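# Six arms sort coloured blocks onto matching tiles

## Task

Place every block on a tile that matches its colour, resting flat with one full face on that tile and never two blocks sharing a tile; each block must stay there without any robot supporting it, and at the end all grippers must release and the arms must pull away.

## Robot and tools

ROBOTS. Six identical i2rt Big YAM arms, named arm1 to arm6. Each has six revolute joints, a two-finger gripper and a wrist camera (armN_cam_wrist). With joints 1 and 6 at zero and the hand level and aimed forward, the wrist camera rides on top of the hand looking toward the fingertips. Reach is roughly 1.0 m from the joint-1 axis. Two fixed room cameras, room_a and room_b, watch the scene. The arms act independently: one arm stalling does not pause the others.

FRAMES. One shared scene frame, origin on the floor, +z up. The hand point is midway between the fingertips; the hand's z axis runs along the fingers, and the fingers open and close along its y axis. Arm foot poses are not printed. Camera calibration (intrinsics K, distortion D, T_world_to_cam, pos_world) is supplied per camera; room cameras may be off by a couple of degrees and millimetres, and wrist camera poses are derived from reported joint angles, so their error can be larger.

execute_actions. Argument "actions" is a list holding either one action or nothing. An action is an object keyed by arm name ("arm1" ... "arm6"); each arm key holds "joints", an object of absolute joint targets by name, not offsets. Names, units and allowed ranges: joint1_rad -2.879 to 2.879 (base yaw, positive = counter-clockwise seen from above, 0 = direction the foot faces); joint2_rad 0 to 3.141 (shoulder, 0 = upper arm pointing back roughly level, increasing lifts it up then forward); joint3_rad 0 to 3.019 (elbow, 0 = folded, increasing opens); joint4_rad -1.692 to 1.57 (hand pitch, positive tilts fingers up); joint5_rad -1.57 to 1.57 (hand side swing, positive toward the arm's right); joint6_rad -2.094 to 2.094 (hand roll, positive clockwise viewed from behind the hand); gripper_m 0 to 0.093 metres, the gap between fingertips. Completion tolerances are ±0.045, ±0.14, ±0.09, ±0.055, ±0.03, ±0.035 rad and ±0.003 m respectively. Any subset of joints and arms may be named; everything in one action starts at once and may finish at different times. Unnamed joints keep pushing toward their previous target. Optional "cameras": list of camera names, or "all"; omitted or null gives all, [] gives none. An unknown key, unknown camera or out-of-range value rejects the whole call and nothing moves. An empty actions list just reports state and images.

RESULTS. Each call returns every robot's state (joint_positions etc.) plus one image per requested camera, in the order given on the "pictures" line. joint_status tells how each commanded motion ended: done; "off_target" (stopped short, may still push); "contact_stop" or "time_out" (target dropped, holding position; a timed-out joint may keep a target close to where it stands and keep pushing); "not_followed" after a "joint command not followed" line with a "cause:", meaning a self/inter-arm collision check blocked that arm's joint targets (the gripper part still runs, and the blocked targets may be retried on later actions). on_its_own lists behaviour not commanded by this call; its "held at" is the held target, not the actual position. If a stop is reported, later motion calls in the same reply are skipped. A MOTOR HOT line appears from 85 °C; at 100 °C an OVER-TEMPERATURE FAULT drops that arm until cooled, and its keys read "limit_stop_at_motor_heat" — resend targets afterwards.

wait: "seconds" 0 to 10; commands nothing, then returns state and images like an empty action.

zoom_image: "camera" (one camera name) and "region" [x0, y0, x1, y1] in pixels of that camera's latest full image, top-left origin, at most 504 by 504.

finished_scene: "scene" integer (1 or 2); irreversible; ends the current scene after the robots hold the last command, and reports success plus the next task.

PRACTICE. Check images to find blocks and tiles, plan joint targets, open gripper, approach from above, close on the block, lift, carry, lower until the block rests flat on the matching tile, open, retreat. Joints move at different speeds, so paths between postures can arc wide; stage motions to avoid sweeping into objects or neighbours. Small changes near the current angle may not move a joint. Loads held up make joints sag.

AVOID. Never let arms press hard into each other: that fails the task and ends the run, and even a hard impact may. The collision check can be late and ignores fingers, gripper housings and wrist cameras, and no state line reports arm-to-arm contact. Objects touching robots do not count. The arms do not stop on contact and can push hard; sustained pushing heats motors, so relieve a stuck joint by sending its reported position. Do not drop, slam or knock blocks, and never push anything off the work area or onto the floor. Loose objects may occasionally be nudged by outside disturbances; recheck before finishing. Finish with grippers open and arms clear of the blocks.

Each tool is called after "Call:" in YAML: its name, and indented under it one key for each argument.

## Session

Call:
execute_actions:
  actions: []

Scene clock: 0.00 s.
Motor temperatures (°C, as the motors report them): arm1=[20 29 34 22 21 21] | arm2=[20 28 29 20 21 23] | arm3=[23 25 32 23 22 22] | arm4=[22 25 26 21 22 21] | arm5=[22 24 30 20 20 20] | arm6=[23 23 31 20 23 20]
arm1.joint_positions: joint1_rad=-0.061 joint2_rad=+0.571 joint3_rad=+1.485 joint4_rad=-1.306 joint5_rad=+0.102 joint6_rad=-0.075 gripper_m=+0.094
arm1.joint_status: not commanded
arm1.hand: x=-0.5195 y=+0.1691 z=+1.2730 quat_wxyz=(-0.315, -0.631, -0.542, +0.456) (m; scene frame)
arm2.joint_positions: joint1_rad=-0.663 joint2_rad=+0.625 joint3_rad=+1.454 joint4_rad=-1.296 joint5_rad=-0.272 joint6_rad=+0.336 gripper_m=+0.095
arm2.joint_status: not commanded
arm2.hand: x=+0.6900 y=+1.0223 z=+1.2756 quat_wxyz=(-0.345, +0.327, -0.783, -0.402) (m; scene frame)
arm3.joint_positions: joint1_rad=+0.861 joint2_rad=+0.267 joint3_rad=+1.340 joint4_rad=-1.259 joint5_rad=-0.046 joint6_rad=+0.042 gripper_m=+0.095
arm3.joint_status: not commanded
arm3.hand: x=-0.5100 y=-0.7817 z=+1.2124 quat_wxyz=(-0.505, +0.443, -0.630, -0.390) (m; scene frame)
arm4.joint_positions: joint1_rad=-0.351 joint2_rad=+0.625 joint3_rad=+1.456 joint4_rad=-1.370 joint5_rad=+0.072 joint6_rad=-0.564 gripper_m=+0.094
arm4.joint_status: not commanded
arm4.hand: x=-1.4128 y=+1.1184 z=+1.2988 quat_wxyz=(-0.473, +0.681, -0.539, -0.150) (m; scene frame)
arm5.joint_positions: joint1_rad=+0.746 joint2_rad=+0.254 joint3_rad=+1.445 joint4_rad=-1.339 joint5_rad=-0.207 joint6_rad=+0.470 gripper_m=+0.095
arm5.joint_status: not commanded
arm5.hand: x=+1.7811 y=+0.5083 z=+1.2725 quat_wxyz=(-0.650, -0.417, -0.632, +0.065) (m; scene frame)
arm6.joint_positions: joint1_rad=-0.103 joint2_rad=+0.517 joint3_rad=+1.342 joint4_rad=-1.333 joint5_rad=-0.278 joint6_rad=+0.157 gripper_m=+0.094
arm6.joint_status: not commanded
arm6.hand: x=+0.1173 y=-1.9191 z=+1.2354 quat_wxyz=(-0.370, -0.751, -0.412, +0.359) (m; scene frame)
pictures: arm1_cam_wrist, arm2_cam_wrist, arm3_cam_wrist, arm4_cam_wrist, arm5_cam_wrist, arm6_cam_wrist, room_a, room_b
camera_calibration (this result's frames):
arm1_cam_wrist: T_world_to_cam=[[-0.971768, 0.20896, 0.109553, -0.680655], [0.125256, 0.850408, -0.510996, 0.57379], [-0.199942, -0.482848, -0.852573, 1.1895], [0, 0, 0, 1]] pos_world=[-0.495479, 0.228621, 1.38191]
arm2_cam_wrist: T_world_to_cam=[[0.792936, -0.458273, -0.401544, 0.434409], [-0.601445, -0.694206, -0.395401, 1.63344], [-0.097553, 0.555034, -0.826087, 0.679824], [0, 0, 0, 1]] pos_world=[0.704282, 0.955695, 1.38189]
arm3_cam_wrist: T_world_to_cam=[[0.955943, -0.291478, -0.0348365, 0.303626], [-0.232213, -0.67825, -0.697176, 0.198555], [0.179583, 0.67455, -0.716053, 1.6115], [0, 0, 0, 1]] pos_world=[-0.533541, -0.863866, 1.30292]
arm4_cam_wrist: T_world_to_cam=[[0.87661, -0.0278419, 0.480396, 0.645835], [0.12478, -0.951024, -0.282813, 1.61022], [0.464742, 0.30786, -0.830203, 1.51676], [0, 0, 0, 1]] pos_world=[-1.47197, 1.08239, 1.40435]
arm5_cam_wrist: T_world_to_cam=[[-0.624863, -0.638646, -0.449086, 2.00619], [-0.289391, 0.723697, -0.62651, 0.94404], [0.72512, -0.261521, -0.63703, -0.224331], [0, 0, 0, 1]] pos_world=[1.68946, 0.53938, 1.3495]
arm6_cam_wrist: T_world_to_cam=[[-0.878588, 0.388009, -0.278448, 1.19499], [0.472096, 0.793719, -0.383583, 1.94353], [0.0721756, -0.468466, -0.880529, 0.300532], [0, 0, 0, 1]] pos_world=[0.110683, -1.86549, 1.34288]
Images, in order (width x height): arm1_cam_wrist 504x504, arm2_cam_wrist 504x504, arm3_cam_wrist 504x504, arm4_cam_wrist 504x504, arm5_cam_wrist 504x504, arm6_cam_wrist 504x504, room_a 504x504, room_b 504x504.

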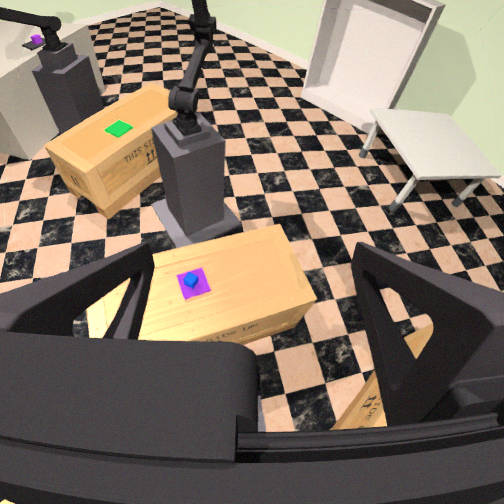

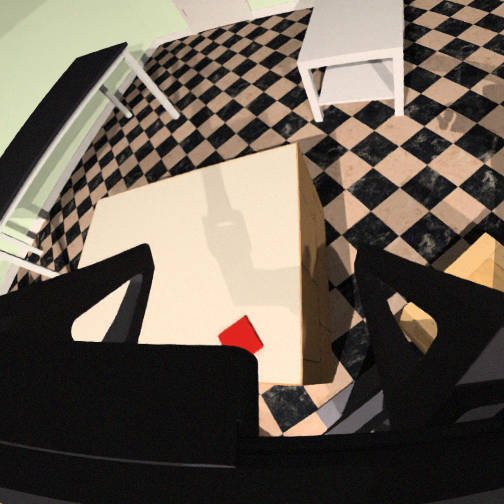

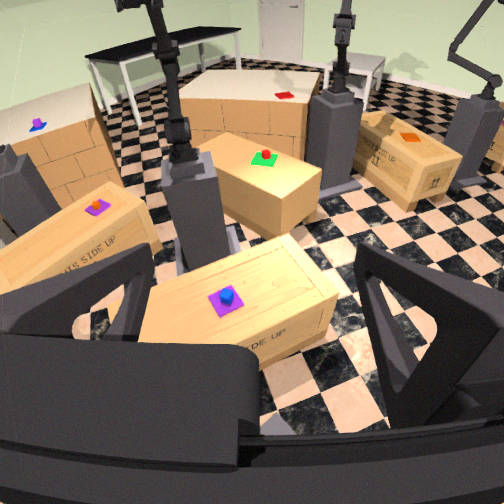

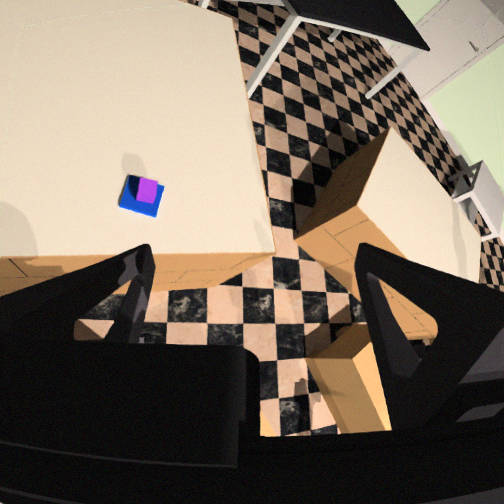

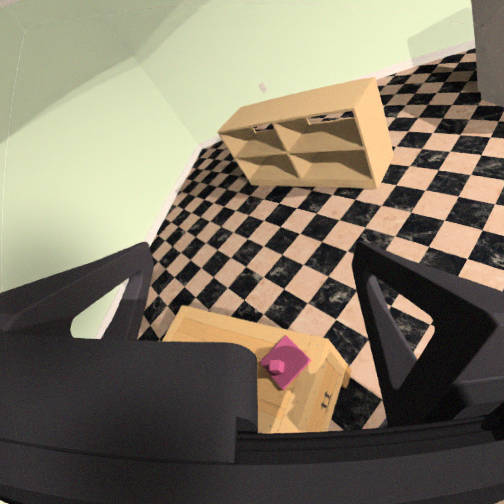

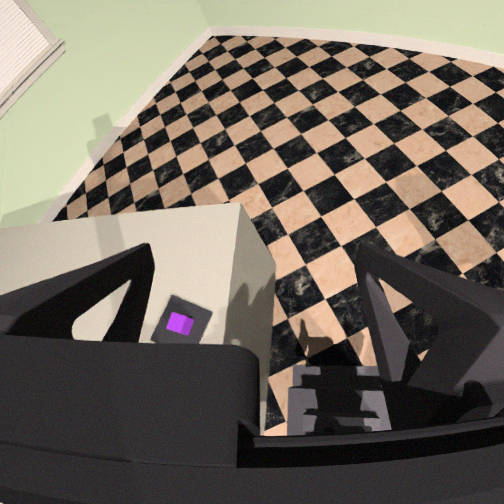

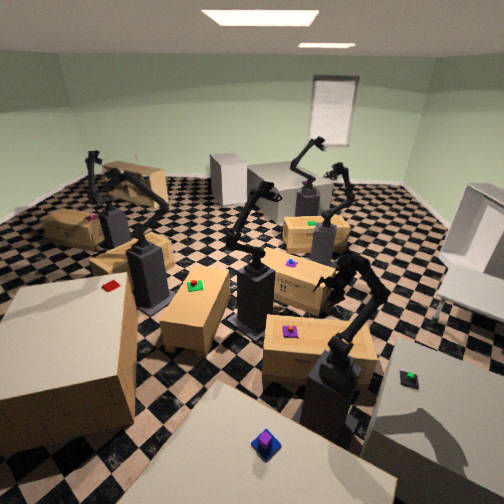

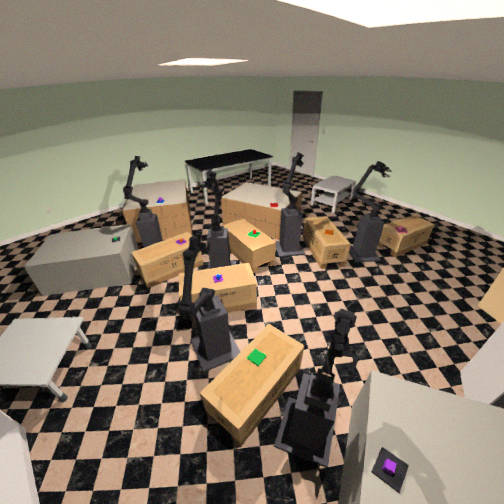

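Call:
execute_actions:
  actions: []

Scene clock: 38.33 s.
Motor temperatures (°C, as the motors report them): arm1=[20 29 39 22 21 21] | arm2=[20 28 33 20 21 23] | arm3=[23 25 34 23 22 22] | arm4=[22 25 30 21 22 21] | arm5=[22 24 32 21 20 20] | arm6=[23 23 34 20 23 20]
arm1.joint_positions: joint1_rad=-0.061 joint2_rad=+0.571 joint3_rad=+1.485 joint4_rad=-1.306 joint5_rad=+0.102 joint6_rad=-0.075 gripper_m=+0.094
arm1.joint_status: not commanded
arm1.hand: x=-0.5195 y=+0.1691 z=+1.2730 quat_wxyz=(-0.315, -0.631, -0.542, +0.456) (m; scene frame)
arm2.joint_positions: joint1_rad=-0.663 joint2_rad=+0.625 joint3_rad=+1.454 joint4_rad=-1.296 joint5_rad=-0.272 joint6_rad=+0.336 gripper_m=+0.095
arm2.joint_status: not commanded
arm2.hand: x=+0.6900 y=+1.0223 z=+1.2756 quat_wxyz=(-0.345, +0.327, -0.783, -0.402) (m; scene frame)
arm3.joint_positions: joint1_rad=+0.861 joint2_rad=+0.267 joint3_rad=+1.340 joint4_rad=-1.259 joint5_rad=-0.046 joint6_rad=+0.042 gripper_m=+0.095
arm3.joint_status: not commanded
arm3.hand: x=-0.5100 y=-0.7817 z=+1.2124 quat_wxyz=(-0.505, +0.443, -0.630, -0.390) (m; scene frame)
arm4.joint_positions: joint1_rad=-0.351 joint2_rad=+0.625 joint3_rad=+1.456 joint4_rad=-1.370 joint5_rad=+0.072 joint6_rad=-0.564 gripper_m=+0.094
arm4.joint_status: not commanded
arm4.hand: x=-1.4128 y=+1.1184 z=+1.2988 quat_wxyz=(-0.473, +0.681, -0.539, -0.150) (m; scene frame)
arm5.joint_positions: joint1_rad=+0.746 joint2_rad=+0.254 joint3_rad=+1.445 joint4_rad=-1.339 joint5_rad=-0.207 joint6_rad=+0.470 gripper_m=+0.095
arm5.joint_status: not commanded
arm5.hand: x=+1.7811 y=+0.5083 z=+1.2725 quat_wxyz=(-0.650, -0.417, -0.632, +0.065) (m; scene frame)
arm6.joint_positions: joint1_rad=-0.103 joint2_rad=+0.517 joint3_rad=+1.342 joint4_rad=-1.333 joint5_rad=-0.278 joint6_rad=+0.157 gripper_m=+0.094
arm6.joint_status: not commanded
arm6.hand: x=+0.1173 y=-1.9191 z=+1.2354 quat_wxyz=(-0.370, -0.751, -0.412, +0.359) (m; scene frame)
pictures: arm1_cam_wrist, arm2_cam_wrist, arm3_cam_wrist, arm4_cam_wrist, arm5_cam_wrist, arm6_cam_wrist, room_a, room_b
camera_calibration (this result's frames):
arm1_cam_wrist: T_world_to_cam=[[-0.971768, 0.20896, 0.109553, -0.680655], [0.125256, 0.850408, -0.510996, 0.57379], [-0.199942, -0.482848, -0.852573, 1.1895], [0, 0, 0, 1]] pos_world=[-0.495479, 0.228621, 1.38191]
arm2_cam_wrist: T_world_to_cam=[[0.792936, -0.458273, -0.401544, 0.434409], [-0.601445, -0.694206, -0.395401, 1.63344], [-0.097553, 0.555034, -0.826087, 0.679824], [0, 0, 0, 1]] pos_world=[0.704282, 0.955695, 1.38189]
arm3_cam_wrist: T_world_to_cam=[[0.955943, -0.291478, -0.0348365, 0.303626], [-0.232213, -0.67825, -0.697176, 0.198555], [0.179583, 0.67455, -0.716053, 1.6115], [0, 0, 0, 1]] pos_world=[-0.533541, -0.863866, 1.30292]
arm4_cam_wrist: T_world_to_cam=[[0.87661, -0.0278419, 0.480396, 0.645835], [0.12478, -0.951024, -0.282813, 1.61022], [0.464742, 0.30786, -0.830203, 1.51676], [0, 0, 0, 1]] pos_world=[-1.47197, 1.08239, 1.40435]
arm5_cam_wrist: T_world_to_cam=[[-0.624863, -0.638646, -0.449086, 2.00619], [-0.289391, 0.723697, -0.62651, 0.94404], [0.72512, -0.261521, -0.63703, -0.224331], [0, 0, 0, 1]] pos_world=[1.68946, 0.53938, 1.3495]
arm6_cam_wrist: T_world_to_cam=[[-0.878588, 0.388009, -0.278448, 1.19499], [0.472096, 0.793719, -0.383583, 1.94353], [0.0721756, -0.468466, -0.880529, 0.300532], [0, 0, 0, 1]] pos_world=[0.110683, -1.86549, 1.34288]
Images, in order (width x height): arm1_cam_wrist 504x504, arm2_cam_wrist 504x504, arm3_cam_wrist 504x504, arm4_cam_wrist 504x504, arm5_cam_wrist 504x504, arm6_cam_wrist 504x504, room_a 504x504, room_b 504x504.

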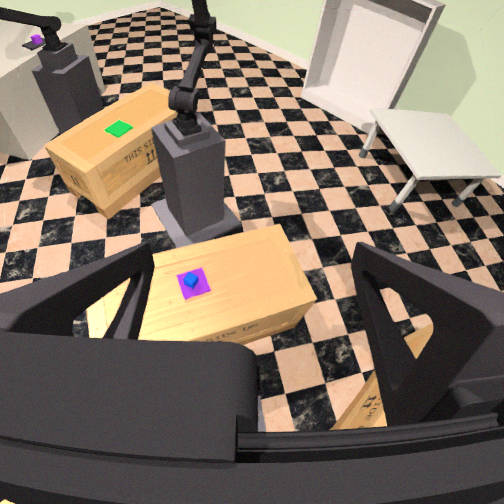

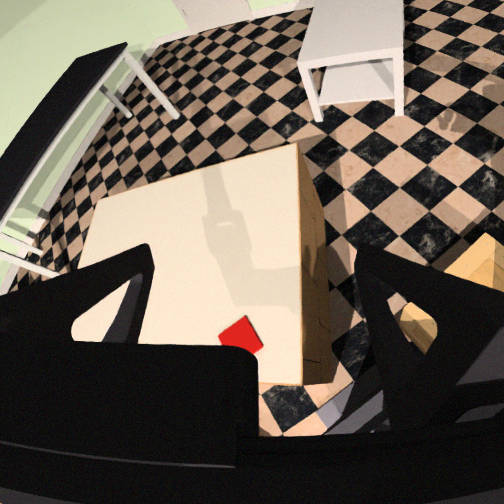

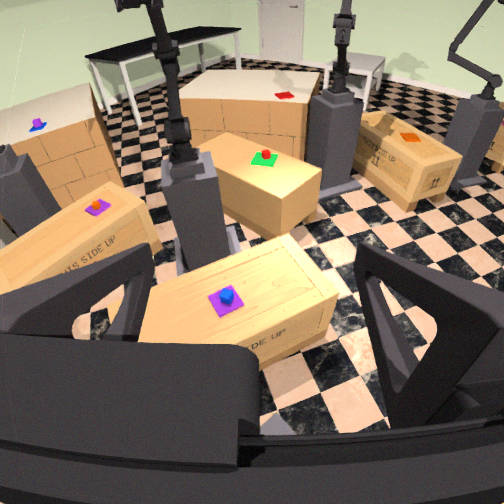

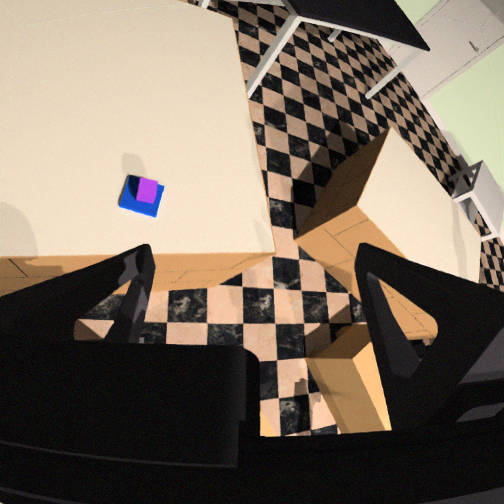

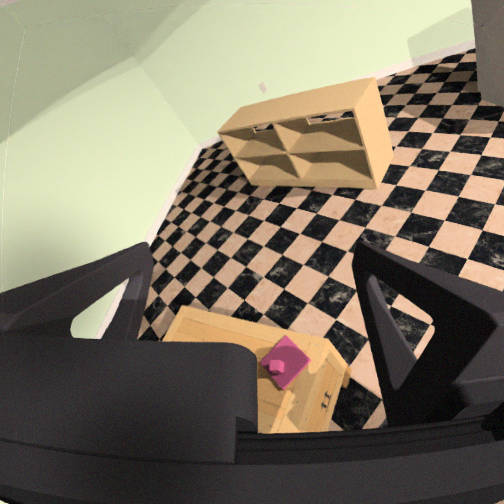

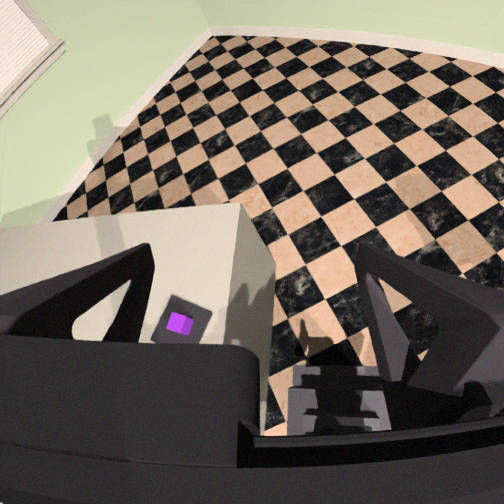

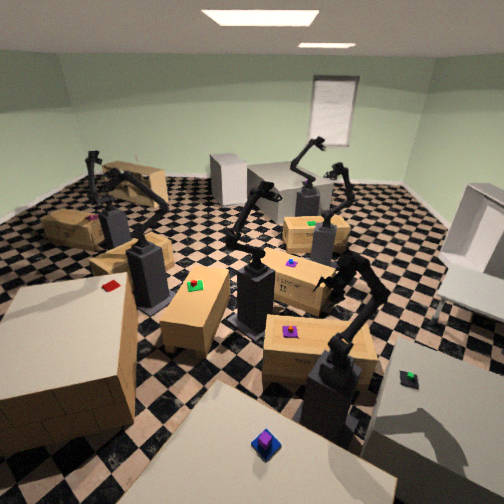

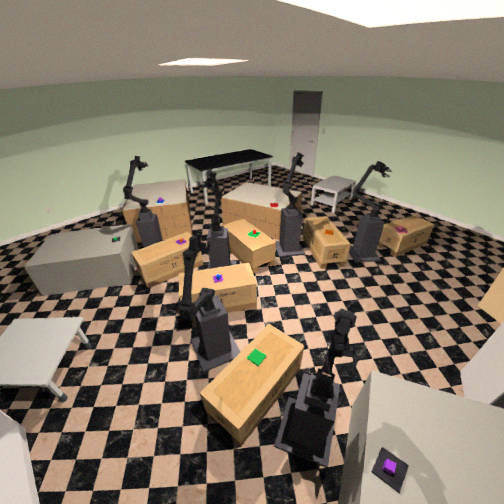

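Call:
zoom_image:
  camera: "arm1_cam_wrist"
  region: [150, 250, 240, 310]

Call:
zoom_image:
  camera: "arm3_cam_wrist"
  region: [180, 270, 270, 330]

Call:
zoom_image:
  camera: "room_a"
  region: [80, 250, 330, 400]

Call:
zoom_image:
  camera: "arm5_cam_wrist"
  region: [240, 325, 330, 400]

Region (150, 250, 240, 310) of arm1_cam_wrist's 504x504 image, scaled by 5.600, with more detail than that image has.

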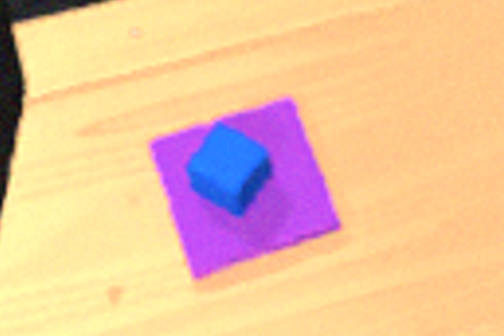

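Region (180, 270, 270, 330) of arm3_cam_wrist's 504x504 image, scaled by 5.600, with more detail than that image has.

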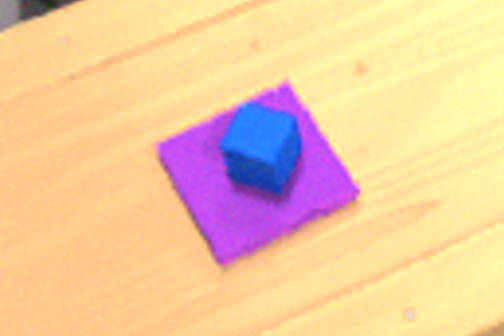

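Region (80, 250, 330, 400) of room_a's 504x504 image, scaled by 2.016, with more detail than that image has; it fills the top 302 rows of this view, and the rest is white.

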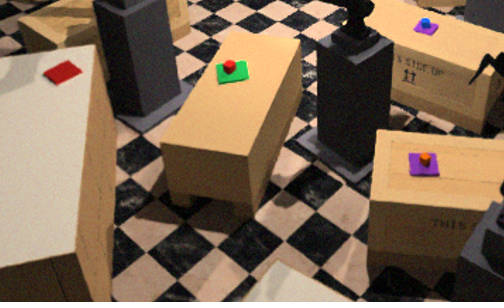

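Region (240, 325, 330, 400) of arm5_cam_wrist's 504x504 image, scaled by 5.600, with more detail than that image has.

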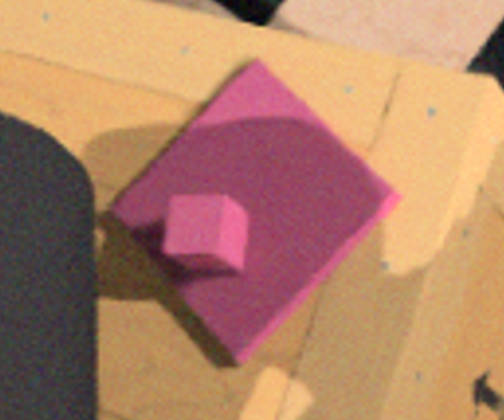

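Call:
zoom_image:
  camera: "room_a"
  region: [250, 300, 430, 400]

Call:
zoom_image:
  camera: "room_b"
  region: [90, 190, 360, 300]

Call:
zoom_image:
  camera: "arm3_cam_wrist"
  region: [190, 80, 450, 200]

Call:
zoom_image:
  camera: "arm4_cam_wrist"
  region: [100, 160, 190, 230]

Call:
zoom_image:
  camera: "arm6_cam_wrist"
  region: [140, 285, 230, 350]

Region (250, 300, 430, 400) of room_a's 504x504 image, scaled by 2.800, with more detail than that image has.

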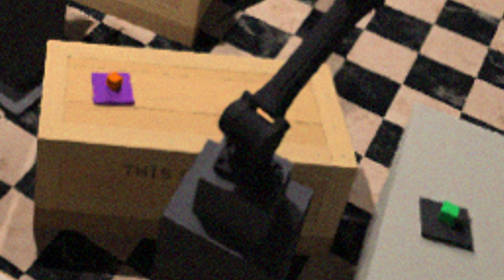

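Region (90, 190, 360, 300) of room_b's 504x504 image, scaled by 1.867, with more detail than that image has; it fills the top 205 rows of this view, and the rest is white.

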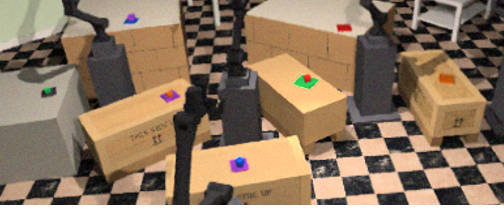

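Region (190, 80, 450, 200) of arm3_cam_wrist's 504x504 image, scaled by 1.938, with more detail than that image has; it fills the top 233 rows of this view, and the rest is white.

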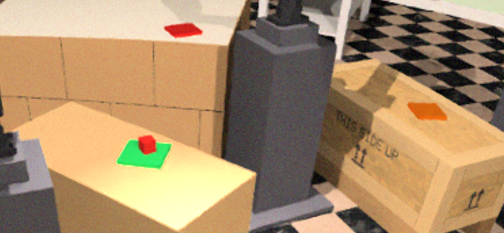

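Region (100, 160, 190, 230) of arm4_cam_wrist's 504x504 image, scaled by 5.600, with more detail than that image has.

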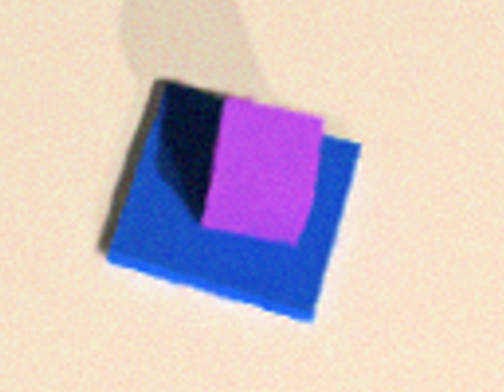

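Region (140, 285, 230, 350) of arm6_cam_wrist's 504x504 image, scaled by 5.600, with more detail than that image has.

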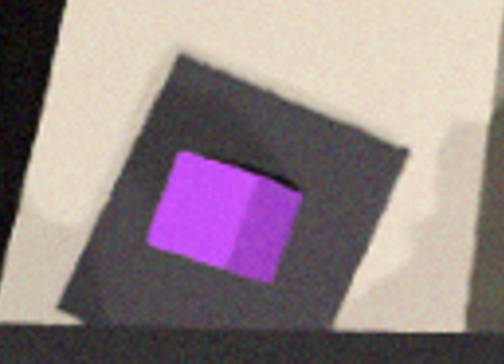

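Call:
execute_actions:
  actions:
    - {"arm1":{"joints":{"joint1_rad":0.072,"joint2_rad":2.35,"joint3_rad":1.56,"joint4_rad":-0.75,"joint5_rad":0,"joint6_rad":0.78}},"arm2":{"joints":{"joint1_rad":1.71,"joint2_rad":2.13,"joint3_rad":1.545,"joint4_rad":-0.954,"joint5_rad":0,"joint6_rad":0}},"arm3":{"joints":{"joint1_rad":-1.515,"joint2_rad":1.0,"joint3_rad":0.6,"joint4_rad":-1.0,"joint5_rad":0,"joint6_rad":0}},"arm4":{"joints":{"joint1_rad":2.2,"joint2_rad":1.875,"joint3_rad":1.165,"joint4_rad":-0.833,"joint5_rad":0,"joint6_rad":0}},"arm5":{"joints":{"joint1_rad":1.56,"joint2_rad":1.93,"joint3_rad":1.31,"joint4_rad":-0.916,"joint5_rad":0,"joint6_rad":0}},"arm6":{"joints":{"joint1_rad":1.01,"joint2_rad":1.795,"joint3_rad":1.33,"joint4_rad":-1.073,"joint5_rad":0,"joint6_rad":0}}}
  cameras: ["arm1_cam_wrist","arm2_cam_wrist","arm4_cam_wrist","arm5_cam_wrist","arm6_cam_wrist"]

Scene clock: 160.77 s.
Motor temperatures (°C, as the motors report them): arm1=[20 28 41 22 21 21] | arm2=[20 27 35 21 21 23] | arm3=[23 24 35 23 22 22] | arm4=[22 25 31 21 22 21] | arm5=[22 25 32 21 20 20] | arm6=[23 23 35 20 23 20]
arm1.joint_positions: joint1_rad=+0.061 joint2_rad=+2.361 joint3_rad=+1.548 joint4_rad=-0.756 joint5_rad=+0.002 joint6_rad=+0.765 gripper_m=+0.094
arm1.joint_status: all done
arm1.hand: x=-0.4814 y=-0.2355 z=+0.4963 quat_wxyz=(-0.001, -0.926, -0.379, -0.005) (m; scene frame)
arm2.joint_positions: joint1_rad=+1.721 joint2_rad=+2.135 joint3_rad=+1.534 joint4_rad=-0.955 joint5_rad=-0.002 joint6_rad=+0.006 gripper_m=+0.095
arm2.joint_status: all done
arm2.hand: x=+0.0094 y=+0.6882 z=+0.6479 quat_wxyz=(+0.005, +0.995, +0.096, -0.007) (m; scene frame)
arm3.joint_positions: joint1_rad=-1.510 joint2_rad=+1.008 joint3_rad=+0.593 joint4_rad=-1.004 joint5_rad=+0.001 joint6_rad=+0.012 gripper_m=+0.095
arm3.joint_status: all done
arm3.hand: x=-0.4252 y=-1.1186 z=+0.7179 quat_wxyz=(-0.067, -0.546, -0.834, +0.040) (m; scene frame)
arm4.joint_positions: joint1_rad=+2.207 joint2_rad=+1.871 joint3_rad=+1.168 joint4_rad=-0.841 joint5_rad=-0.001 joint6_rad=-0.012 gripper_m=+0.094
arm4.joint_status: all done
arm4.hand: x=-1.8725 y=+0.5928 z=+0.7145 quat_wxyz=(-0.001, +0.937, +0.350, -0.015) (m; scene frame)
arm5.joint_positions: joint1_rad=+1.567 joint2_rad=+1.913 joint3_rad=+1.312 joint4_rad=-0.925 joint5_rad=+0.001 joint6_rad=+0.015 gripper_m=+0.095
arm5.joint_status: all done
arm5.hand: x=+2.2506 y=+0.4830 z=+0.6593 quat_wxyz=(-0.016, -0.042, -0.999, +0.007) (m; scene frame)
arm6.joint_positions: joint1_rad=+1.019 joint2_rad=+1.796 joint3_rad=+1.315 joint4_rad=-1.075 joint5_rad=+0.001 joint6_rad=+0.010 gripper_m=+0.094
arm6.joint_status: all done
arm6.hand: x=+0.4461 y=-2.1702 z=+0.7529 quat_wxyz=(-0.002, -0.496, -0.868, +0.005) (m; scene frame)
pictures: arm1_cam_wrist, arm2_cam_wrist, arm4_cam_wrist, arm5_cam_wrist, arm6_cam_wrist
camera_calibration (this result's frames):
arm1_cam_wrist: T_world_to_cam=[[-0.709968, 0.704219, -0.00457893, -0.174618], [0.56247, 0.570951, 0.598032, 0.110421], [0.42376, 0.422008, -0.801459, 0.827575], [0, 0, 0, 1]] pos_world=[-0.536775, -0.289319, 0.596433]
arm2_cam_wrist: T_world_to_cam=[[-0.196907, 0.980336, -0.0130174, -0.663514], [0.800825, 0.168482, 0.574711, -0.491445], [0.565603, 0.10274, -0.818253, 0.580314], [0, 0, 0, 1]] pos_world=[-0.0653162, 0.673645, 0.748646]
arm4_cam_wrist: T_world_to_cam=[[-0.654779, 0.755735, 0.0114043, -1.68199], [0.629543, 0.53697, 0.561551, 0.462286], [0.41826, 0.374871, -0.827364, 1.27832], [0, 0, 0, 1]] pos_world=[-1.92703, 0.5437, 0.817223]
arm5_cam_wrist: T_world_to_cam=[[-0.0741822, -0.996862, 0.0276154, 0.62745], [-0.828093, 0.0770055, 0.555277, 1.45959], [-0.555661, 0.0183236, -0.831207, 1.91332], [0, 0, 0, 1]] pos_world=[2.31838, 0.478026, 0.762559]
arm6_cam_wrist: T_world_to_cam=[[-0.870752, -0.491723, -0.00026018, -0.675225], [-0.393284, 0.696116, 0.600625, 1.23584], [-0.29516, 0.523097, -0.799531, 1.98911], [0, 0, 0, 1]] pos_world=[0.485186, -2.23281, 0.847907]
Images, in order (width x height): arm1_cam_wrist 504x504, arm2_cam_wrist 504x504, arm4_cam_wrist 504x504, arm5_cam_wrist 504x504, arm6_cam_wrist 504x504.

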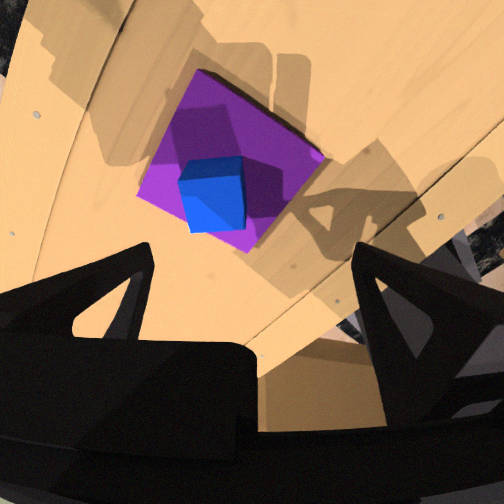

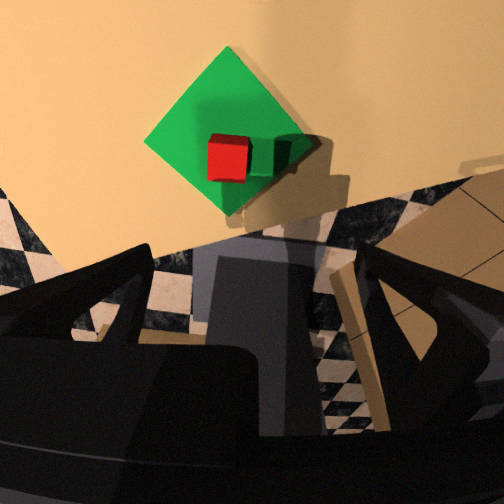

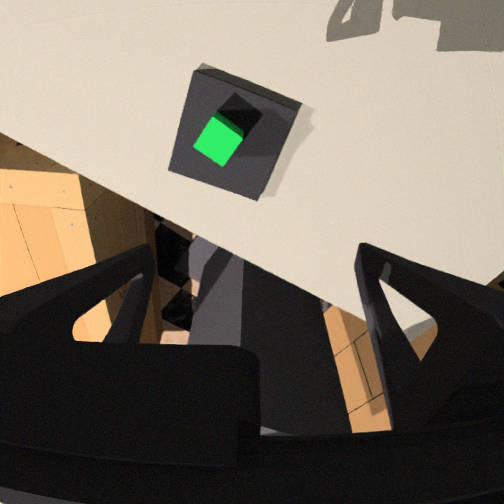

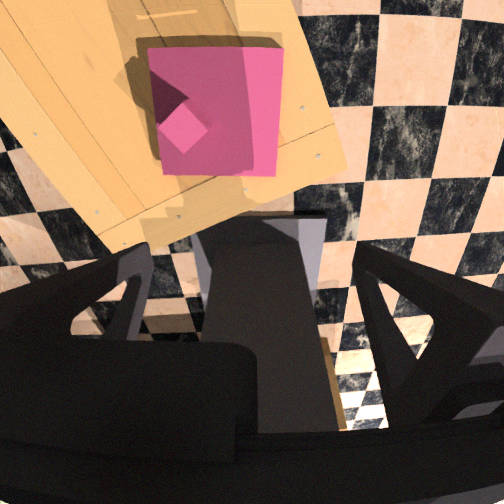

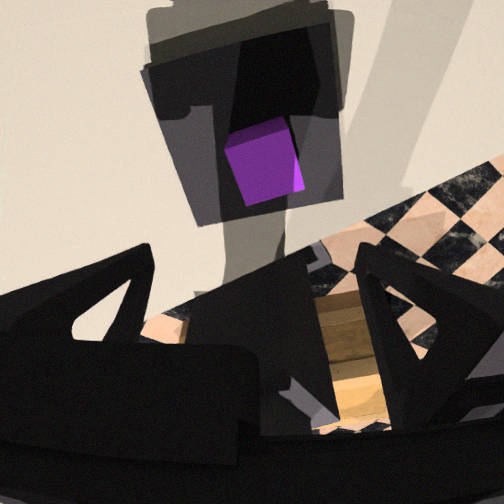

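Call:
execute_actions:
  actions:
    - {"arm1":{"joints":{"joint1_rad":0.10,"joint2_rad":2.535,"joint3_rad":1.675,"joint4_rad":-0.685,"joint6_rad":0.72}},"arm2":{"joints":{"joint1_rad":1.775,"joint2_rad":2.385,"joint3_rad":1.50,"joint4_rad":-0.665,"joint6_rad":0.11}},"arm4":{"joints":{"joint1_rad":2.275,"joint2_rad":2.095,"joint3_rad":1.24,"joint4_rad":-0.69,"joint6_rad":0.625}},"arm6":{"joints":{"joint1_rad":1.0,"joint2_rad":2.01,"joint3_rad":1.243,"joint4_rad":-0.783,"joint6_rad":-0.29}}}
  cameras: ["arm1_cam_wrist","arm2_cam_wrist","arm4_cam_wrist","arm6_cam_wrist"]

Scene clock: 259.50 s.
Motor temperatures (°C, as the motors report them): arm1=[20 33 39 22 21 21] | arm2=[20 33 34 20 21 23] | arm3=[23 23 36 23 22 22] | arm4=[22 27 29 21 22 21] | arm5=[22 28 32 20 20 20] | arm6=[23 25 34 20 23 20]
arm1.joint_positions: joint1_rad=+0.092 joint2_rad=+2.551 joint3_rad=+1.652 joint4_rad=-0.688 joint5_rad=+0.002 joint6_rad=+0.735 gripper_m=+0.094
arm1.joint_status: all done
arm1.hand: x=-0.4620 y=-0.2421 z=+0.4114 quat_wxyz=(+0.007, -0.914, -0.407, -0.008) (m; scene frame)
arm2.joint_positions: joint1_rad=+1.776 joint2_rad=+2.396 joint3_rad=+1.481 joint4_rad=-0.680 joint5_rad=-0.001 joint6_rad=+0.102 gripper_m=+0.095
arm2.joint_status: all done
arm2.hand: x=+0.0433 y=+0.6618 z=+0.4851 quat_wxyz=(+0.002, +0.997, +0.076, +0.012) (m; scene frame)
arm3.joint_positions: joint1_rad=-1.510 joint2_rad=+1.008 joint3_rad=+0.593 joint4_rad=-1.004 joint5_rad=+0.001 joint6_rad=+0.012 gripper_m=+0.095
arm3.joint_status: not commanded
arm3.hand: x=-0.4252 y=-1.1186 z=+0.7179 quat_wxyz=(-0.067, -0.546, -0.834, +0.040) (m; scene frame)
arm4.joint_positions: joint1_rad=+2.282 joint2_rad=+2.100 joint3_rad=+1.228 joint4_rad=-0.704 joint5_rad=+0.000 joint6_rad=+0.612 gripper_m=+0.094
arm4.joint_status: all done
arm4.hand: x=-1.8623 y=+0.5526 z=+0.6197 quat_wxyz=(-0.006, +0.997, +0.082, -0.002) (m; scene frame)
arm5.joint_positions: joint1_rad=+1.567 joint2_rad=+1.913 joint3_rad=+1.312 joint4_rad=-0.925 joint5_rad=+0.001 joint6_rad=+0.015 gripper_m=+0.095
arm5.joint_status: not commanded
arm5.hand: x=+2.2506 y=+0.4830 z=+0.6593 quat_wxyz=(-0.016, -0.042, -0.999, +0.007) (m; scene frame)
arm6.joint_positions: joint1_rad=+1.014 joint2_rad=+2.038 joint3_rad=+1.225 joint4_rad=-0.794 joint5_rad=+0.001 joint6_rad=-0.278 gripper_m=+0.094
arm6.joint_status: all done
arm6.hand: x=+0.4384 y=-2.1640 z=+0.6057 quat_wxyz=(+0.019, -0.368, -0.929, -0.011) (m; scene frame)
pictures: arm1_cam_wrist, arm2_cam_wrist, arm4_cam_wrist, arm6_cam_wrist
camera_calibration (this result's frames):
arm1_cam_wrist: T_world_to_cam=[[-0.751478, 0.659726, 0.00650101, -0.191167], [0.526639, 0.593889, 0.608233, 0.138904], [0.397406, 0.460497, -0.793732, 0.74807], [0, 0, 0, 1]] pos_world=[-0.514097, -0.30086, 0.510524]
arm2_cam_wrist: T_world_to_cam=[[-0.155802, 0.987734, -0.0103271, -0.641045], [0.784699, 0.130113, 0.606067, -0.40965], [0.599977, 0.086323, -0.795346, 0.428917], [0, 0, 0, 1]] pos_world=[-0.0357646, 0.649457, 0.582792]
arm4_cam_wrist: T_world_to_cam=[[-0.163409, 0.986485, 0.011999, -0.856624], [0.803573, 0.126034, 0.581709, 1.0694], [0.572335, 0.104699, -0.813308, 1.63825], [0, 0, 0, 1]] pos_world=[-1.93695, 0.538744, 0.720598]
arm6_cam_wrist: T_world_to_cam=[[-0.699117, -0.714916, -0.0114057, -1.23039], [-0.553745, 0.531278, 0.641179, 1.00596], [-0.45233, 0.454575, -0.767307, 1.76705], [0, 0, 0, 1]] pos_world=[0.496146, -2.21733, 0.696832]
Images, in order (width x height): arm1_cam_wrist 504x504, arm2_cam_wrist 504x504, arm4_cam_wrist 504x504, arm6_cam_wrist 504x504.

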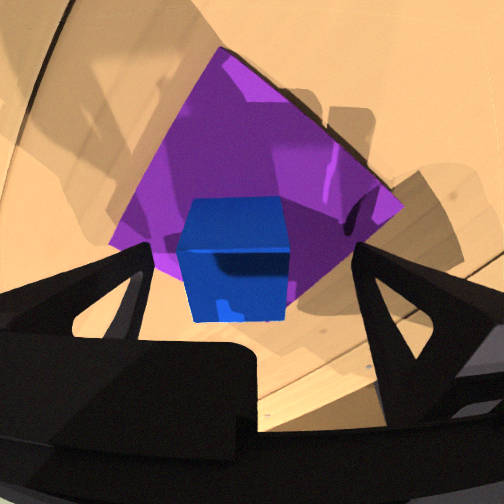

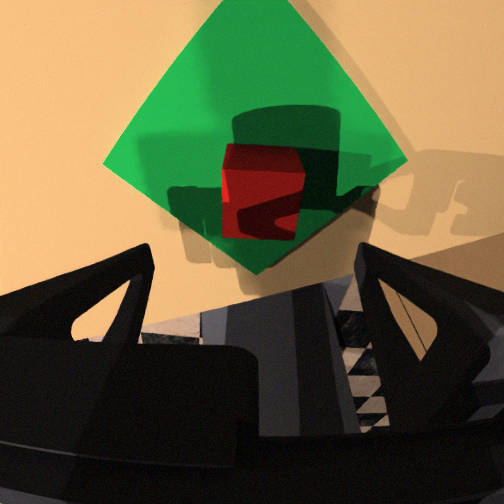

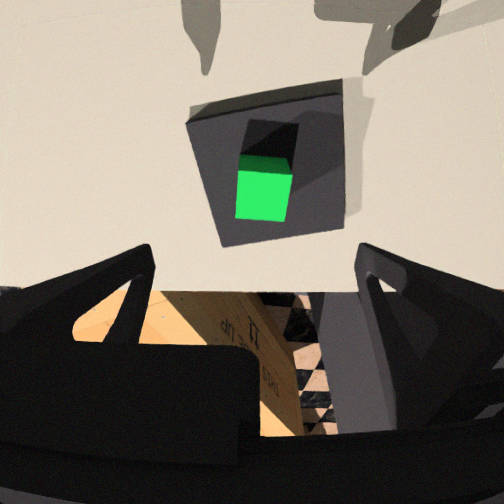

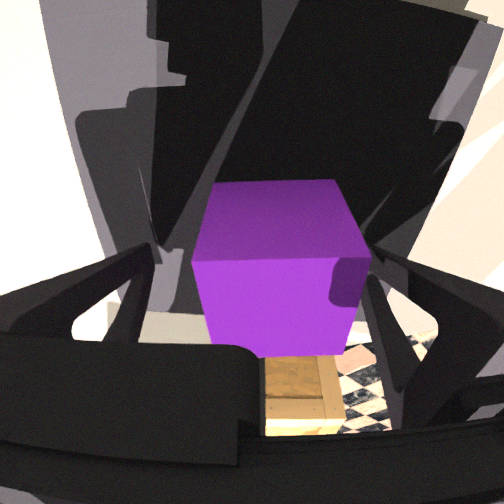

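Call:
execute_actions:
  actions:
    - {"arm1":{"joints":{"gripper_m":0}},"arm2":{"joints":{"joint1_rad":1.768,"joint2_rad":2.52,"joint3_rad":1.553,"joint4_rad":-0.558,"joint6_rad":0.14}},"arm4":{"joints":{"joint1_rad":2.27,"joint2_rad":2.248,"joint3_rad":1.258,"joint4_rad":-0.548,"joint6_rad":0.70}},"arm6":{"joints":{"gripper_m":0}}}
  cameras: ["arm1_cam_wrist","arm2_cam_wrist","arm4_cam_wrist","arm6_cam_wrist"]

Scene clock: 298.23 s.
Motor temperatures (°C, as the motors report them): arm1=[20 35 39 22 21 21] | arm2=[20 34 33 20 21 23] | arm3=[23 23 37 23 22 22] | arm4=[22 28 29 21 22 21] | arm5=[22 28 33 20 20 20] | arm6=[23 27 34 20 23 20]
arm1.joint_positions: joint1_rad=+0.092 joint2_rad=+2.551 joint3_rad=+1.652 joint4_rad=-0.688 joint5_rad=+0.001 joint6_rad=+0.734 gripper_m=+0.038
arm1.joint_status: gripper_m off_target (ended at +0.038, target +0.000)
arm1.hand: x=-0.4619 y=-0.2421 z=+0.4114 quat_wxyz=(+0.007, -0.913, -0.407, -0.008) (m; scene frame)
arm2.joint_positions: joint1_rad=+1.776 joint2_rad=+2.531 joint3_rad=+1.536 joint4_rad=-0.571 joint5_rad=-0.001 joint6_rad=+0.132 gripper_m=+0.095
arm2.joint_status: all done
arm2.hand: x=+0.0368 y=+0.6596 z=+0.4217 quat_wxyz=(+0.005, +0.998, +0.061, -0.002) (m; scene frame)
arm3.joint_positions: joint1_rad=-1.510 joint2_rad=+1.008 joint3_rad=+0.593 joint4_rad=-1.004 joint5_rad=+0.001 joint6_rad=+0.012 gripper_m=+0.095
arm3.joint_status: not commanded
arm3.hand: x=-0.4252 y=-1.1186 z=+0.7179 quat_wxyz=(-0.067, -0.546, -0.834, +0.040) (m; scene frame)
arm4.joint_positions: joint1_rad=+2.277 joint2_rad=+2.247 joint3_rad=+1.244 joint4_rad=-0.565 joint5_rad=+0.000 joint6_rad=+0.687 gripper_m=+0.094
arm4.joint_status: all done
arm4.hand: x=-1.8660 y=+0.5535 z=+0.5503 quat_wxyz=(-0.003, +0.999, +0.042, -0.005) (m; scene frame)
arm5.joint_positions: joint1_rad=+1.567 joint2_rad=+1.913 joint3_rad=+1.312 joint4_rad=-0.925 joint5_rad=+0.001 joint6_rad=+0.015 gripper_m=+0.095
arm5.joint_status: not commanded
arm5.hand: x=+2.2506 y=+0.4830 z=+0.6593 quat_wxyz=(-0.016, -0.042, -0.999, +0.007) (m; scene frame)
arm6.joint_positions: joint1_rad=+1.013 joint2_rad=+2.038 joint3_rad=+1.225 joint4_rad=-0.794 joint5_rad=+0.001 joint6_rad=-0.279 gripper_m=+0.048
arm6.joint_status: gripper_m off_target (ended at +0.048, target +0.000)
arm6.hand: x=+0.4382 y=-2.1643 z=+0.6057 quat_wxyz=(+0.019, -0.368, -0.930, -0.011) (m; scene frame)
pictures: arm1_cam_wrist, arm2_cam_wrist, arm4_cam_wrist, arm6_cam_wrist
camera_calibration (this result's frames):
arm1_cam_wrist: T_world_to_cam=[[-0.751977, 0.659163, 0.00591255, -0.191193], [0.525722, 0.594287, 0.608638, 0.138339], [0.397678, 0.46079, -0.793426, 0.748089], [0, 0, 0, 1]] pos_world=[-0.513999, -0.300898, 0.510486]
arm2_cam_wrist: T_world_to_cam=[[-0.126466, 0.991883, -0.0131862, -0.643196], [0.804453, 0.110328, 0.58368, -0.344125], [0.580397, 0.063208, -0.811877, 0.405504], [0, 0, 0, 1]] pos_world=[-0.039863, 0.650311, 0.521597]
arm4_cam_wrist: T_world_to_cam=[[-0.0843697, 0.996414, 0.00635581, -0.712237], [0.815084, 0.0653441, 0.575645, 1.17103], [0.573166, 0.0537476, -0.817675, 1.61593], [0, 0, 0, 1]] pos_world=[-1.94078, 0.54631, 0.651737]
arm6_cam_wrist: T_world_to_cam=[[-0.698841, -0.715187, -0.0113514, -1.23153], [-0.554097, 0.53126, 0.64089, 1.00624], [-0.452326, 0.45417, -0.767549, 1.76631], [0, 0, 0, 1]] pos_world=[0.495861, -2.21756, 0.696859]
Images, in order (width x height): arm1_cam_wrist 504x504, arm2_cam_wrist 504x504, arm4_cam_wrist 504x504, arm6_cam_wrist 504x504.

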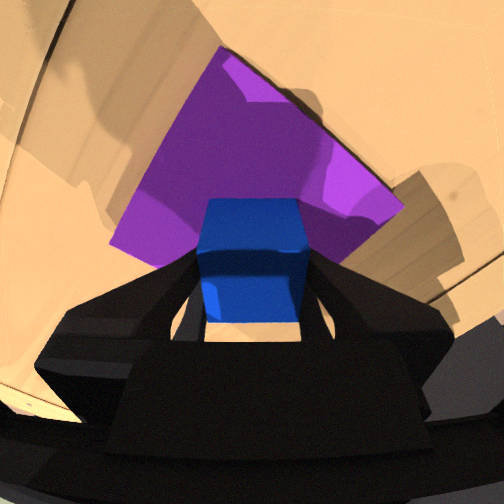

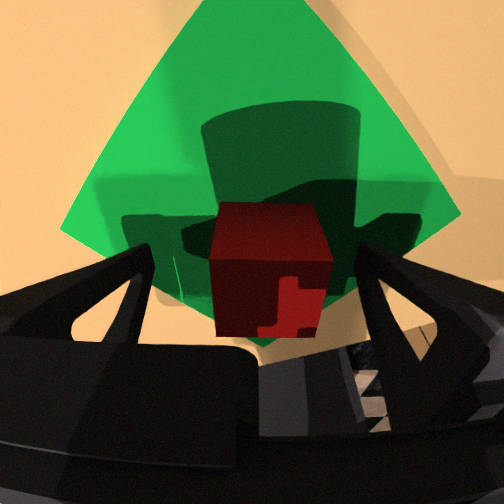

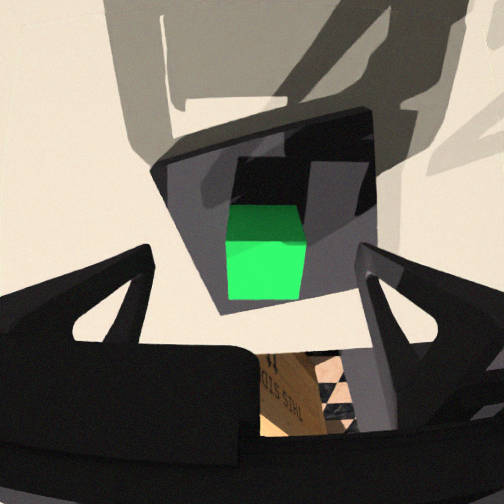

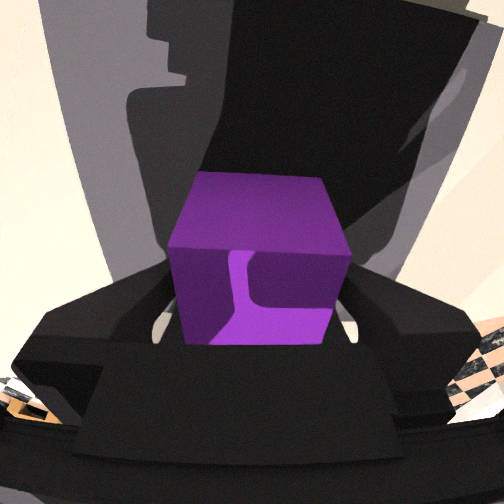

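Call:
execute_actions:
  actions:
    - {"arm1":{"joints":{"joint1_rad":-2.04,"joint2_rad":2.21,"joint3_rad":1.065,"joint4_rad":-0.39,"joint6_rad":0}},"arm2":{"joints":{"gripper_m":0}},"arm3":{"joints":{"joint1_rad":-0.8}},"arm4":{"joints":{"joint2_rad":2.283,"gripper_m":0}},"arm5":{"joints":{"joint2_rad":1.5}},"arm6":{"joints":{"joint1_rad":-1.676,"joint2_rad":1.96,"joint3_rad":1.43,"joint4_rad":-1.03,"joint6_rad":0}}}
  cameras: ["arm1_cam_wrist","arm2_cam_wrist","arm4_cam_wrist","arm6_cam_wrist"]

Scene clock: 355.37 s.
Motor temperatures (°C, as the motors report them): arm1=[20 36 39 22 21 21] | arm2=[20 36 32 20 21 23] | arm3=[23 23 37 23 22 22] | arm4=[22 28 28 21 22 21] | arm5=[22 29 33 20 20 20] | arm6=[23 27 34 20 23 20]
arm1.joint_positions: joint1_rad=-2.045 joint2_rad=+2.220 joint3_rad=+1.076 joint4_rad=-0.385 joint5_rad=+0.002 joint6_rad=+0.015 gripper_m=+0.038
arm1.joint_status: all done
arm1.hand: x=-0.8622 y=+0.6194 z=+0.4667 quat_wxyz=(+0.009, -0.958, +0.286, +0.015) (m; scene frame)
arm2.joint_positions: joint1_rad=+1.776 joint2_rad=+2.531 joint3_rad=+1.536 joint4_rad=-0.571 joint5_rad=-0.001 joint6_rad=+0.133 gripper_m=+0.042
arm2.joint_status: gripper_m off_target (ended at +0.042, target +0.000)
arm2.hand: x=+0.0368 y=+0.6596 z=+0.4217 quat_wxyz=(+0.005, +0.998, +0.061, -0.002) (m; scene frame)
arm3.joint_positions: joint1_rad=-0.805 joint2_rad=+1.008 joint3_rad=+0.593 joint4_rad=-1.004 joint5_rad=+0.000 joint6_rad=+0.012 gripper_m=+0.095
arm3.joint_status: all done
arm3.hand: x=-0.2950 y=-0.9910 z=+0.7184 quat_wxyz=(-0.077, -0.224, -0.971, +0.017) (m; scene frame)
arm4.joint_positions: joint1_rad=+2.277 joint2_rad=+2.250 joint3_rad=+1.245 joint4_rad=-0.563 joint5_rad=+0.000 joint6_rad=+0.689 gripper_m=+0.031
arm4.joint_status: gripper_m off_target (ended at +0.031, target +0.000); the others done
arm4.hand: x=-1.8660 y=+0.5537 z=+0.5489 quat_wxyz=(-0.004, +0.999, +0.042, -0.005) (m; scene frame)
arm5.joint_positions: joint1_rad=+1.567 joint2_rad=+1.474 joint3_rad=+1.307 joint4_rad=-0.925 joint5_rad=+0.001 joint6_rad=+0.015 gripper_m=+0.095
arm5.joint_status: all done
arm5.hand: x=+2.2570 y=+0.4853 z=+0.8883 quat_wxyz=(-0.231, -0.040, -0.972, +0.013) (m; scene frame)
arm6.joint_positions: joint1_rad=-1.683 joint2_rad=+1.985 joint3_rad=+1.411 joint4_rad=-1.021 joint5_rad=+0.001 joint6_rad=-0.010 gripper_m=+0.048
arm6.joint_status: all done
arm6.hand: x=-0.2781 y=-1.4227 z=+0.6961 quat_wxyz=(-0.003, -0.958, +0.285, -0.007) (m; scene frame)
pictures: arm1_cam_wrist, arm2_cam_wrist, arm4_cam_wrist, arm6_cam_wrist
camera_calibration (this result's frames):
arm1_cam_wrist: T_world_to_cam=[[0.536833, 0.843623, 0.0105155, -0.0655651], [0.69316, -0.448124, 0.564548, 0.613714], [0.480978, -0.295779, -0.825333, 1.10948], [0, 0, 0, 1]] pos_world=[-0.923838, 0.658492, 0.569908]
arm2_cam_wrist: T_world_to_cam=[[-0.125709, 0.991979, -0.013189, -0.643286], [0.804533, 0.109715, 0.583686, -0.343727], [0.580451, 0.0627636, -0.811873, 0.405793], [0, 0, 0, 1]] pos_world=[-0.0398707, 0.650369, 0.521596]
arm4_cam_wrist: T_world_to_cam=[[-0.0828402, 0.996537, 0.00711903, -0.710023], [0.815028, 0.0636375, 0.575917, 1.17245], [0.573469, 0.0535113, -0.817477, 1.61537], [0, 0, 0, 1]] pos_world=[-1.94076, 0.546512, 0.650356]
arm6_cam_wrist: T_world_to_cam=[[0.562818, 0.826552, -0.00694142, 1.34058], [0.651558, -0.438461, 0.619051, -0.871684], [0.508634, -0.352936, -0.78532, 0.306221], [0, 0, 0, 1]] pos_world=[-0.342306, -1.38218, 0.789404]
Images, in order (width x height): arm1_cam_wrist 504x504, arm2_cam_wrist 504x504, arm4_cam_wrist 504x504, arm6_cam_wrist 504x504.

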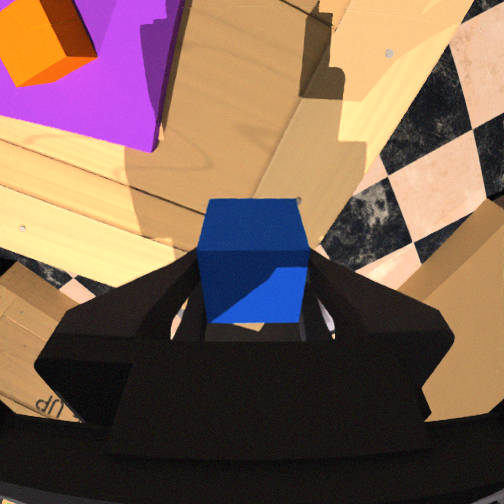

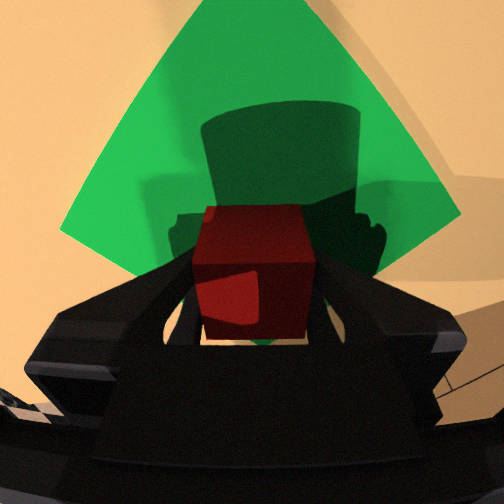

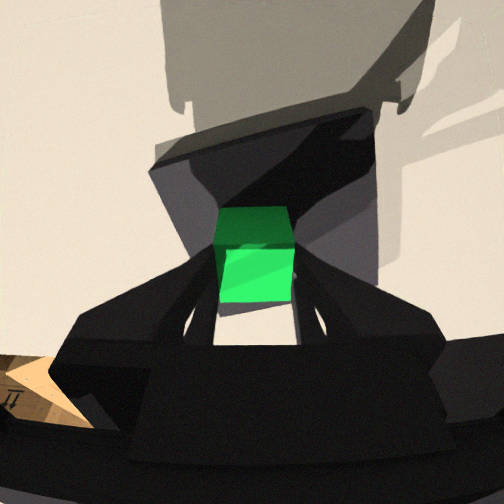

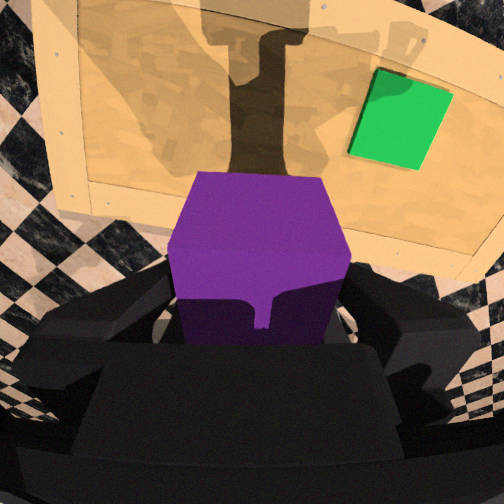

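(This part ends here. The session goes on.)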